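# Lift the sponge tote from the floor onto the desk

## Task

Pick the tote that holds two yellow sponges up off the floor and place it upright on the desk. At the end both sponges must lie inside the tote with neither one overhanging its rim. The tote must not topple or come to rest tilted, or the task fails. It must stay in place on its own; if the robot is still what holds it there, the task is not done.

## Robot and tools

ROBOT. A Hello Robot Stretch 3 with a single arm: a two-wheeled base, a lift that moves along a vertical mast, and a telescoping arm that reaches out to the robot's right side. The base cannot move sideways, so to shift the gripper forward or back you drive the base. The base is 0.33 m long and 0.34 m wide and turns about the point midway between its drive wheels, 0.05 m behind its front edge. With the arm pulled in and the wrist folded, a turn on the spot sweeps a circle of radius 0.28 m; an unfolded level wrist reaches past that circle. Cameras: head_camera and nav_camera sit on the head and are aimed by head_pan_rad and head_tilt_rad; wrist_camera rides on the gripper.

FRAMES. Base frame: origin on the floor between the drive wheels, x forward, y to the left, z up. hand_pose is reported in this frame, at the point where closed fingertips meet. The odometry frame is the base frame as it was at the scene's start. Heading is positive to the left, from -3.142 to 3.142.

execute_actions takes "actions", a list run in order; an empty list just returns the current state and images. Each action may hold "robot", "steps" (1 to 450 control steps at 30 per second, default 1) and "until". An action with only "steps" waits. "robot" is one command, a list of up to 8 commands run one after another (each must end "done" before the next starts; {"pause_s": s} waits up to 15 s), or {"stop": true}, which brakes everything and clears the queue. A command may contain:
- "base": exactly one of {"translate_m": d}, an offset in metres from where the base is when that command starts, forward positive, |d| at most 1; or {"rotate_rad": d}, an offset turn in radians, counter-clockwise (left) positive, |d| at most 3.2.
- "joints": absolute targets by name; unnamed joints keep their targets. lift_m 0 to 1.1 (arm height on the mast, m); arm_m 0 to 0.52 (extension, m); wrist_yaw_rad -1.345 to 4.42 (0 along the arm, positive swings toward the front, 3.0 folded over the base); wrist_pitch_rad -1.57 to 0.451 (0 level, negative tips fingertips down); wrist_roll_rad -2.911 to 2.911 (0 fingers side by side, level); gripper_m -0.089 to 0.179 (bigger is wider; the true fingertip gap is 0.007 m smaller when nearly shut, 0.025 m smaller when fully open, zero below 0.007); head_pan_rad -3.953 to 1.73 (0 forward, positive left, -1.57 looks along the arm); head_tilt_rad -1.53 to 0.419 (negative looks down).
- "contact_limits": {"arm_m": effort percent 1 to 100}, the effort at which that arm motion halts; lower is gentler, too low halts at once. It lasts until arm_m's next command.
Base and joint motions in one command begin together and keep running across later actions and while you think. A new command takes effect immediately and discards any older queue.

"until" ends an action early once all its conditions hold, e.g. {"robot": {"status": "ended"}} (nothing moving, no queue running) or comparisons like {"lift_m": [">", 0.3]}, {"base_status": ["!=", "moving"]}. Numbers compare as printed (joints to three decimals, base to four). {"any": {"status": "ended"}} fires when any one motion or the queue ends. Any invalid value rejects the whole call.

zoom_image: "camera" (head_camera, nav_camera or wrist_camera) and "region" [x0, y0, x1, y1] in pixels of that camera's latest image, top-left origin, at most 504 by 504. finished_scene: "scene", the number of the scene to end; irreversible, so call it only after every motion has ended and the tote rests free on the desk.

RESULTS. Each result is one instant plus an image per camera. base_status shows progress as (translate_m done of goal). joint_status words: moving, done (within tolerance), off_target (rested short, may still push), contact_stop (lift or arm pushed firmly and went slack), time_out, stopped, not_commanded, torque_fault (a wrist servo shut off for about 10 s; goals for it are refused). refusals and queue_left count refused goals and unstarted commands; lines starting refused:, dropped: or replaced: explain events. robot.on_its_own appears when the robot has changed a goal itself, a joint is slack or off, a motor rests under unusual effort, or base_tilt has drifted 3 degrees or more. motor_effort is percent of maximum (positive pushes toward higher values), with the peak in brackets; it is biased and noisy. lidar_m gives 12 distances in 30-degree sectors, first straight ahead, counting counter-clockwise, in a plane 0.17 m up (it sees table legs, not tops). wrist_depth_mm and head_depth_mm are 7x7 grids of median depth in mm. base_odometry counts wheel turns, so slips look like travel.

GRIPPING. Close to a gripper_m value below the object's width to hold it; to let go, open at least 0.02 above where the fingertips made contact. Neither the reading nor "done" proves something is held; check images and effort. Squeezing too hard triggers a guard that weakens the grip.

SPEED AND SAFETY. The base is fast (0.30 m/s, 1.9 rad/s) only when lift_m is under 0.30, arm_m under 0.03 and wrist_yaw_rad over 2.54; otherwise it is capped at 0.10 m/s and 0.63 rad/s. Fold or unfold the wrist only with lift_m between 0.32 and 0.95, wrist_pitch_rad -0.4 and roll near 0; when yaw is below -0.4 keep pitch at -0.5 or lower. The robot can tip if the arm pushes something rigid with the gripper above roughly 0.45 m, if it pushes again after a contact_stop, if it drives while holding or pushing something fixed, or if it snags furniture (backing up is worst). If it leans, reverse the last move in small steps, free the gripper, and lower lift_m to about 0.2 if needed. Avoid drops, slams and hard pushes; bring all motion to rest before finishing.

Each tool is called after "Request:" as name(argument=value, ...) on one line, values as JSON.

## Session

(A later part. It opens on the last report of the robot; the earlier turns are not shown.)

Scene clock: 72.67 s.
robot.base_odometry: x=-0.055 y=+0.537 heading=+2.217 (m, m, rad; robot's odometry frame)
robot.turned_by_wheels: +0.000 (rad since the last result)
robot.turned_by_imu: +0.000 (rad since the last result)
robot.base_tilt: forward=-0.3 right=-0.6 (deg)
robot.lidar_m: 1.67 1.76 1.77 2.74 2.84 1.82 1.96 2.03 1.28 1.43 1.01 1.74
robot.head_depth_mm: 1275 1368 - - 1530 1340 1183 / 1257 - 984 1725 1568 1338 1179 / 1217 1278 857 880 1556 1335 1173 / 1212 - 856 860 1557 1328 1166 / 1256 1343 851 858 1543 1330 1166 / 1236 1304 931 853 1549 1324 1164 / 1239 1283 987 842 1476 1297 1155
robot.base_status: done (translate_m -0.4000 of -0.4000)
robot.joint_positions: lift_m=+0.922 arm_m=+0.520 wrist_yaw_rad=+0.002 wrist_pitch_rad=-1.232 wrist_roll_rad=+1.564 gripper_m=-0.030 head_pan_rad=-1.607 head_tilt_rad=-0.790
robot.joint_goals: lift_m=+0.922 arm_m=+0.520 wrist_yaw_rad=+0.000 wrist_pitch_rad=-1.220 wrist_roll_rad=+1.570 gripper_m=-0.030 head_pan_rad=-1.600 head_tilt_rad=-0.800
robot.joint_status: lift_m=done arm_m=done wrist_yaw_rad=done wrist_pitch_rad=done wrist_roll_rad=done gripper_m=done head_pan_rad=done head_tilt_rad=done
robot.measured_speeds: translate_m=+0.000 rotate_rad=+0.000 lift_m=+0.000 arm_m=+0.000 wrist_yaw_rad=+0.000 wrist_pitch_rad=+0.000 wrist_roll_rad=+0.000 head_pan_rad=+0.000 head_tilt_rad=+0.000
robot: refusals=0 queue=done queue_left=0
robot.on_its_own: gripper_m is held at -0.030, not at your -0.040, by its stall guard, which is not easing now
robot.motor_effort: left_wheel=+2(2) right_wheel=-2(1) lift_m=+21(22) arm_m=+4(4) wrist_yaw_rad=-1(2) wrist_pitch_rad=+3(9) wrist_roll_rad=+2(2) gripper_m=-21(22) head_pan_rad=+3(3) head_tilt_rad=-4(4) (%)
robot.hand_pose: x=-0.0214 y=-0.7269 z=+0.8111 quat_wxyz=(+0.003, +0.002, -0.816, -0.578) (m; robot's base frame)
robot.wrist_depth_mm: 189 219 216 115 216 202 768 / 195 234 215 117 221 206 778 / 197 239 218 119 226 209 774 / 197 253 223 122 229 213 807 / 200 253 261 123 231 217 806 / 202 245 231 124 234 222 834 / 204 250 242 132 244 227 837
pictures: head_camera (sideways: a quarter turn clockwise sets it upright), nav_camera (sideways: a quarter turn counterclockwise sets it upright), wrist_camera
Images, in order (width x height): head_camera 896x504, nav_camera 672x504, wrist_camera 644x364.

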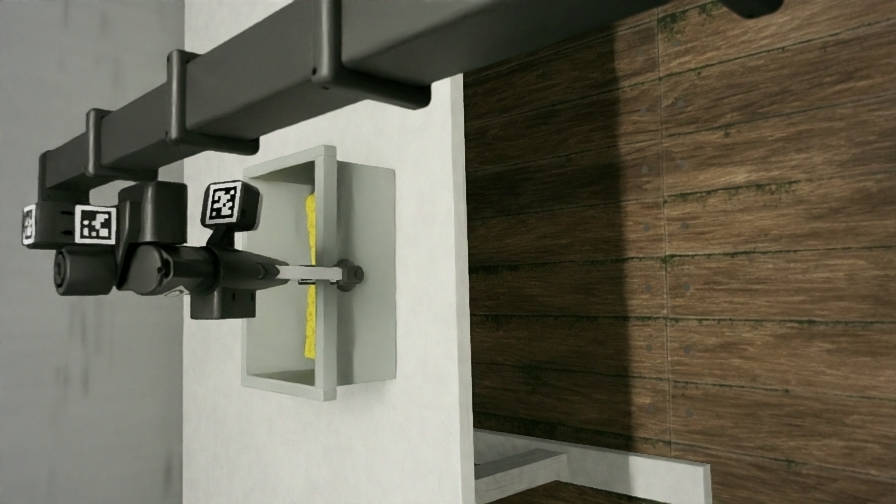

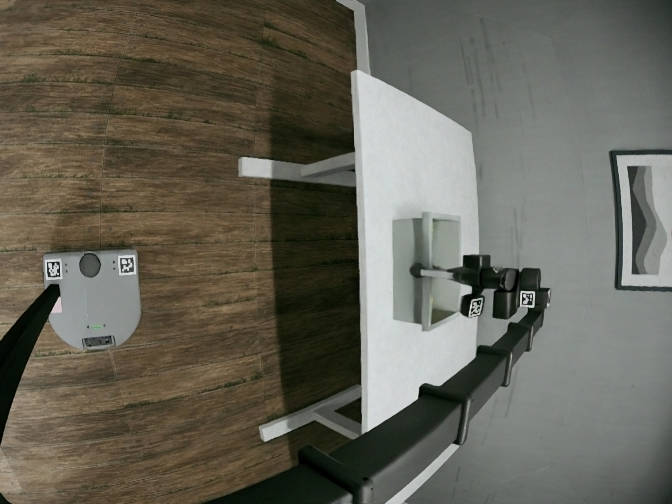

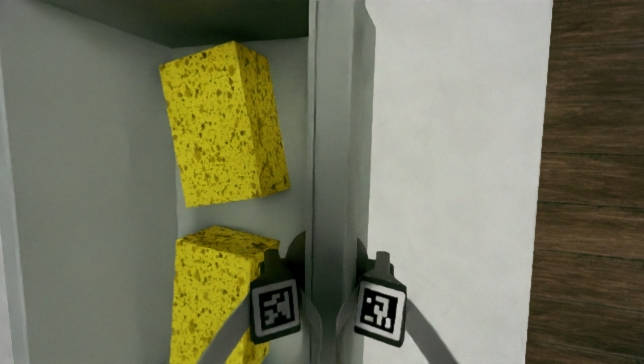

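Load is off the wrist, so the tote is touching down. Releasing.

Request:
execute_actions(actions=[{"robot":[{"joints":{"lift_m":0.916}},{"joints":{"gripper_m":0.09}}],"steps":450,"until":{"robot":{"status":"ended"}}}])

Request:
execute_actions(actions=[{"robot":{"joints":{"lift_m":1.03}},"steps":450,"until":{"robot":{"status":"ended"}}}])

Scene clock: 74.57 s.
robot.base_odometry: x=-0.055 y=+0.537 heading=+2.217 (m, m, rad; robot's odometry frame)
robot.turned_by_wheels: +0.000 (rad since the last result)
robot.turned_by_imu: +0.000 (rad since the last result)
robot.base_tilt: forward=-0.2 right=-0.7 (deg)
robot.lidar_m: 1.67 1.76 1.77 2.74 2.83 1.83 1.95 2.02 1.28 1.43 1.01 1.74
robot.head_depth_mm: 1275 1371 - - 1531 1352 1184 / 1262 - 984 1727 1565 1340 1180 / 1221 1288 866 890 1560 1343 1178 / 1211 - 856 860 1547 1338 1173 / 1245 1332 853 858 1558 1327 1165 / 1238 1299 931 850 1526 1321 1162 / 1237 1295 995 846 1477 1292 1167
robot.base_status: done (translate_m -0.4000 of -0.4000)
robot.joint_positions: lift_m=+0.917 arm_m=+0.520 wrist_yaw_rad=+0.002 wrist_pitch_rad=-1.227 wrist_roll_rad=+1.564 gripper_m=-0.030 head_pan_rad=-1.607 head_tilt_rad=-0.790
robot.joint_goals: lift_m=+0.917 arm_m=+0.520 wrist_yaw_rad=+0.000 wrist_pitch_rad=-1.220 wrist_roll_rad=+1.570 gripper_m=-0.030 head_pan_rad=-1.600 head_tilt_rad=-0.800
robot.joint_status: lift_m=contact_stop arm_m=done wrist_yaw_rad=done wrist_pitch_rad=done wrist_roll_rad=done gripper_m=done head_pan_rad=done head_tilt_rad=done
robot.measured_speeds: translate_m=+0.000 rotate_rad=+0.000 lift_m=+0.004 arm_m=+0.000 wrist_yaw_rad=+0.000 wrist_pitch_rad=+0.000 wrist_roll_rad=+0.000 head_pan_rad=+0.000 head_tilt_rad=+0.000
robot: refusals=0 queue=dropped queue_left=0
robot.on_its_own: gripper_m is held at -0.030, not at your -0.040, by its stall guard, which is not easing now; lift_m is slack since a contact_stop, until your next command for it
robot.motor_effort: left_wheel=+2(3) right_wheel=-1(2) lift_m=+18(20) arm_m=+4(4) wrist_yaw_rad=-2(1) wrist_pitch_rad=+1(3) wrist_roll_rad=+2(2) gripper_m=-21(22) head_pan_rad=+3(3) head_tilt_rad=-4(4) (%)
robot.hand_pose: x=-0.0214 y=-0.7280 z=+0.8061 quat_wxyz=(+0.003, +0.002, -0.817, -0.576) (m; robot's base frame)
robot.wrist_depth_mm: 190 220 215 114 215 197 776 / 194 228 214 116 217 202 764 / 197 239 217 119 221 204 784 / 198 251 221 121 225 210 789 / 201 253 261 124 229 214 805 / 203 247 230 125 229 217 807 / 205 249 239 137 237 223 839
pictures: head_camera (sideways: a quarter turn clockwise sets it upright), nav_camera (sideways: a quarter turn counterclockwise sets it upright), wrist_camera
dropped: robot: command 0 of its queue: lift_m: contact_stop
Images, in order (width x height): head_camera 896x504, nav_camera 672x504, wrist_camera 644x364.

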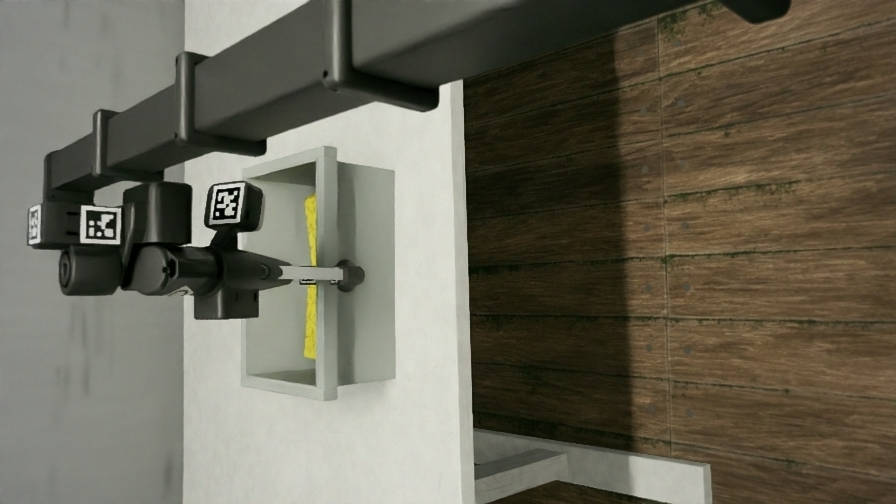

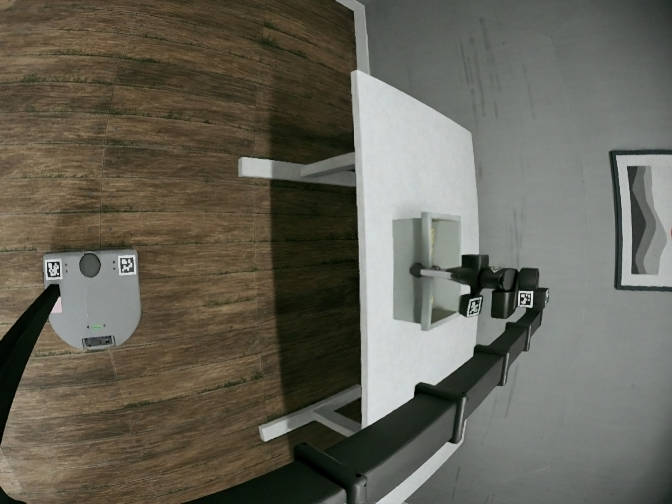

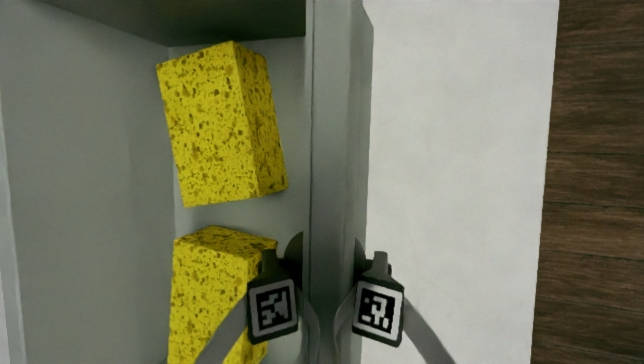

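Scene clock: 76.33 s.
robot.base_odometry: x=-0.055 y=+0.537 heading=+2.217 (m, m, rad; robot's odometry frame)
robot.turned_by_wheels: +0.000 (rad since the last result)
robot.turned_by_imu: +0.000 (rad since the last result)
robot.base_tilt: forward=-0.3 right=-0.7 (deg)
robot.lidar_m: 1.66 1.76 1.77 2.73 2.83 1.82 1.96 2.03 1.28 1.43 1.01 1.74
robot.head_depth_mm: - 1301 1034 902 1564 1356 1178 / 1297 1343 1020 896 1564 1346 1181 / 1266 862 792 889 1569 1334 1170 / - 863 788 861 1547 1340 1170 / 1230 870 784 853 1544 1328 1167 / 1247 1194 936 848 1546 1323 1163 / 1236 1290 986 847 1472 1296 1151
robot.base_status: done (translate_m -0.4000 of -0.4000)
robot.joint_positions: lift_m=+1.030 arm_m=+0.520 wrist_yaw_rad=+0.002 wrist_pitch_rad=-1.246 wrist_roll_rad=+1.564 gripper_m=-0.030 head_pan_rad=-1.607 head_tilt_rad=-0.790
robot.joint_goals: lift_m=+1.030 arm_m=+0.520 wrist_yaw_rad=+0.000 wrist_pitch_rad=-1.220 wrist_roll_rad=+1.570 gripper_m=-0.030 head_pan_rad=-1.600 head_tilt_rad=-0.800
robot.joint_status: lift_m=done arm_m=done wrist_yaw_rad=done wrist_pitch_rad=done wrist_roll_rad=done gripper_m=done head_pan_rad=done head_tilt_rad=done
robot.measured_speeds: translate_m=+0.000 rotate_rad=+0.000 lift_m=+0.000 arm_m=+0.000 wrist_yaw_rad=+0.000 wrist_pitch_rad=+0.000 wrist_roll_rad=+0.000 head_pan_rad=+0.000 head_tilt_rad=+0.000
robot: refusals=0 queue=done queue_left=0
robot.on_its_own: gripper_m is held at -0.030, not at your -0.040, by its stall guard, which is not easing now
robot.motor_effort: left_wheel=+1(2) right_wheel=-1(2) lift_m=+30(33) arm_m=+3(3) wrist_yaw_rad=-1(1) wrist_pitch_rad=+8(9) wrist_roll_rad=+3(2) gripper_m=-21(22) head_pan_rad=+3(3) head_tilt_rad=-4(4) (%)
robot.hand_pose: x=-0.0214 y=-0.7232 z=+0.9177 quat_wxyz=(+0.003, +0.002, -0.812, -0.584) (m; robot's base frame)
robot.wrist_depth_mm: 188 218 214 119 312 899 850 / 194 232 216 118 318 902 847 / 195 238 219 120 323 904 905 / 198 250 223 123 328 917 883 / 199 251 264 124 339 944 918 / 202 253 235 125 340 939 919 / 207 257 245 131 352 986 943
pictures: head_camera (sideways: a quarter turn clockwise sets it upright), nav_camera (sideways: a quarter turn counterclockwise sets it upright), wrist_camera
Images, in order (width x height): head_camera 896x504, nav_camera 672x504, wrist_camera 644x364.

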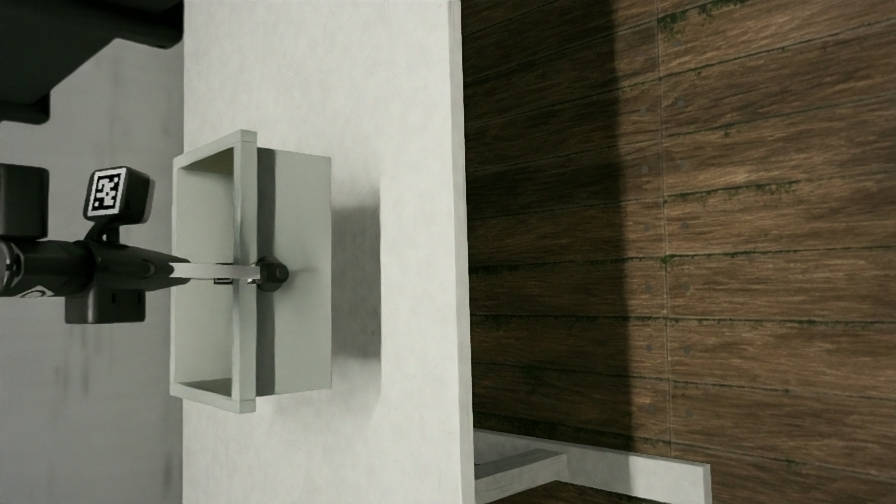

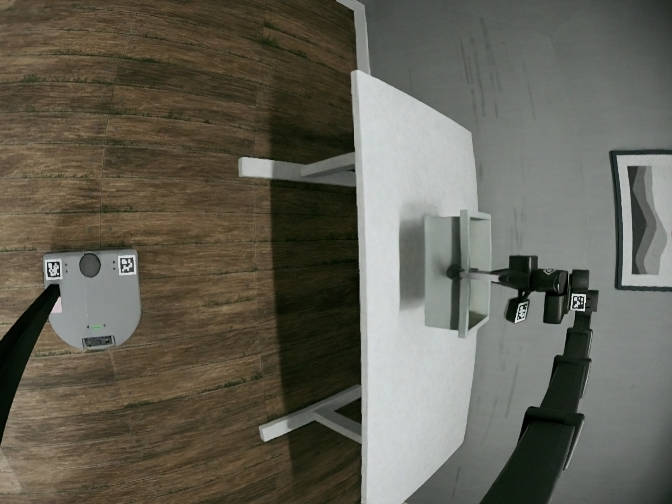

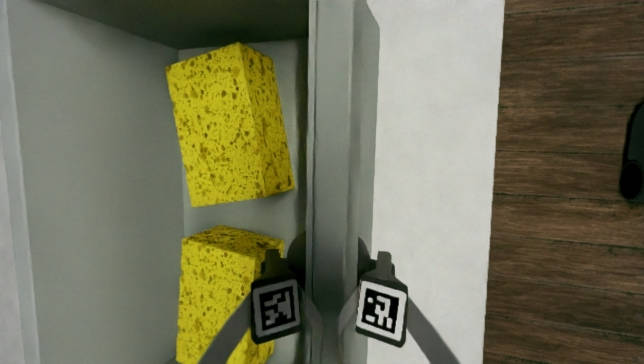

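The contact stop dropped the release, so I lifted it again. I'll set it down once more.

Request:
execute_actions(actions=[{"robot":[{"joints":{"lift_m":0.945}},{"joints":{"lift_m":0.921}}],"steps":450,"until":{"robot":{"status":"ended"}}},{"robot":[{"joints":{"gripper_m":0.09}},{"joints":{"lift_m":1.03}}],"steps":450,"until":{"robot":{"status":"ended"}}}])

Scene clock: 83.53 s.
robot.base_odometry: x=-0.055 y=+0.537 heading=+2.217 (m, m, rad; robot's odometry frame)
robot.turned_by_wheels: +0.000 (rad since the last result)
robot.turned_by_imu: +0.000 (rad since the last result)
robot.base_tilt: forward=-0.2 right=-0.7 (deg)
robot.lidar_m: 1.66 1.76 1.77 2.74 2.83 1.82 1.96 2.03 1.28 1.43 1.01 1.74
robot.head_depth_mm: - 1310 1024 903 1571 1342 1186 / 1298 1350 1022 899 1553 1341 1177 / 1253 1330 859 881 1562 1344 1176 / - 1274 839 857 1552 1333 1168 / 1228 1316 846 856 1538 1335 1173 / 1247 1303 927 851 1542 1322 1173 / 1247 1291 985 842 1487 1295 1165
robot.base_status: done (translate_m -0.4000 of -0.4000)
robot.joint_positions: lift_m=+1.030 arm_m=+0.520 wrist_yaw_rad=+0.002 wrist_pitch_rad=-1.224 wrist_roll_rad=+1.564 gripper_m=+0.090 head_pan_rad=-1.607 head_tilt_rad=-0.790
robot.joint_goals: lift_m=+1.030 arm_m=+0.520 wrist_yaw_rad=+0.000 wrist_pitch_rad=-1.220 wrist_roll_rad=+1.570 gripper_m=+0.090 head_pan_rad=-1.600 head_tilt_rad=-0.800
robot.joint_status: lift_m=done arm_m=done wrist_yaw_rad=done wrist_pitch_rad=done wrist_roll_rad=done gripper_m=done head_pan_rad=done head_tilt_rad=done
robot.measured_speeds: translate_m=+0.000 rotate_rad=+0.000 lift_m=+0.000 arm_m=+0.000 wrist_yaw_rad=+0.000 wrist_pitch_rad=+0.000 wrist_roll_rad=+0.000 head_pan_rad=+0.000 head_tilt_rad=+0.000
robot: refusals=0 queue=done queue_left=0
robot.motor_effort: left_wheel=+1(3) right_wheel=+0(2) lift_m=+27(29) arm_m=+3(3) wrist_yaw_rad=-2(2) wrist_pitch_rad=+0(8) wrist_roll_rad=+2(2) gripper_m=+1(75) head_pan_rad=+3(3) head_tilt_rad=-4(4) (%)
robot.hand_pose: x=-0.0214 y=-0.7289 z=+0.9193 quat_wxyz=(+0.003, +0.002, -0.818, -0.575) (m; robot's base frame)
robot.wrist_depth_mm: 468 419 265 233 307 304 854 / 481 428 324 333 313 306 897 / 495 438 330 336 319 316 841 / 501 449 341 350 327 323 900 / 519 468 342 352 333 950 902 / 532 480 349 359 235 953 905 / 539 504 307 323 346 963 925
pictures: head_camera (sideways: a quarter turn clockwise sets it upright), nav_camera (sideways: a quarter turn counterclockwise sets it upright), wrist_camera
Images, in order (width x height): head_camera 896x504, nav_camera 672x504, wrist_camera 644x364.

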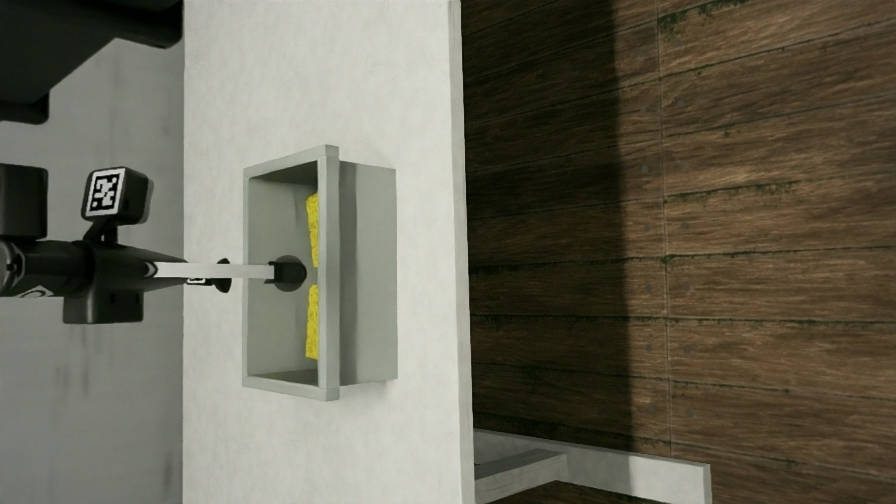

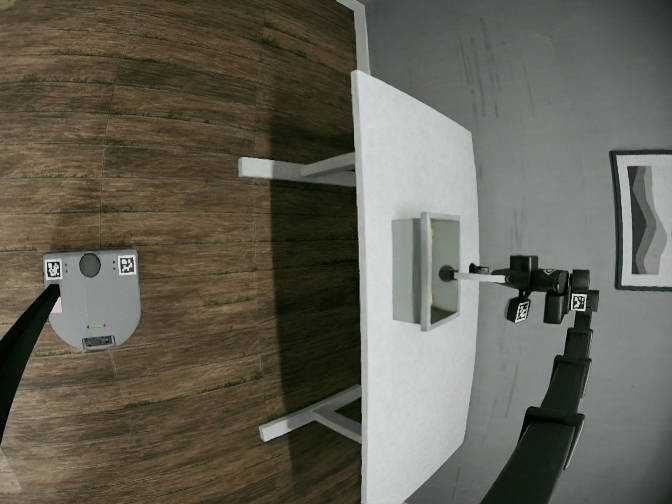

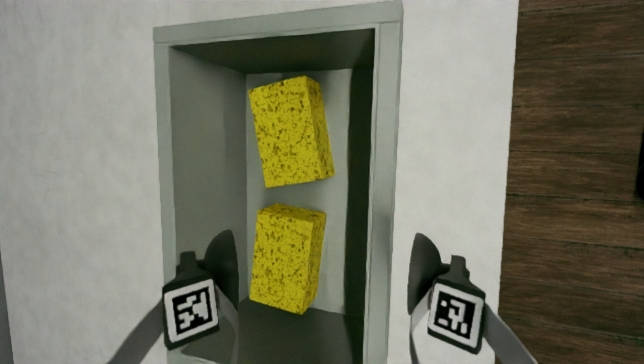

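Request:
finished_scene(scene=2)

The scene is finished: the task was done.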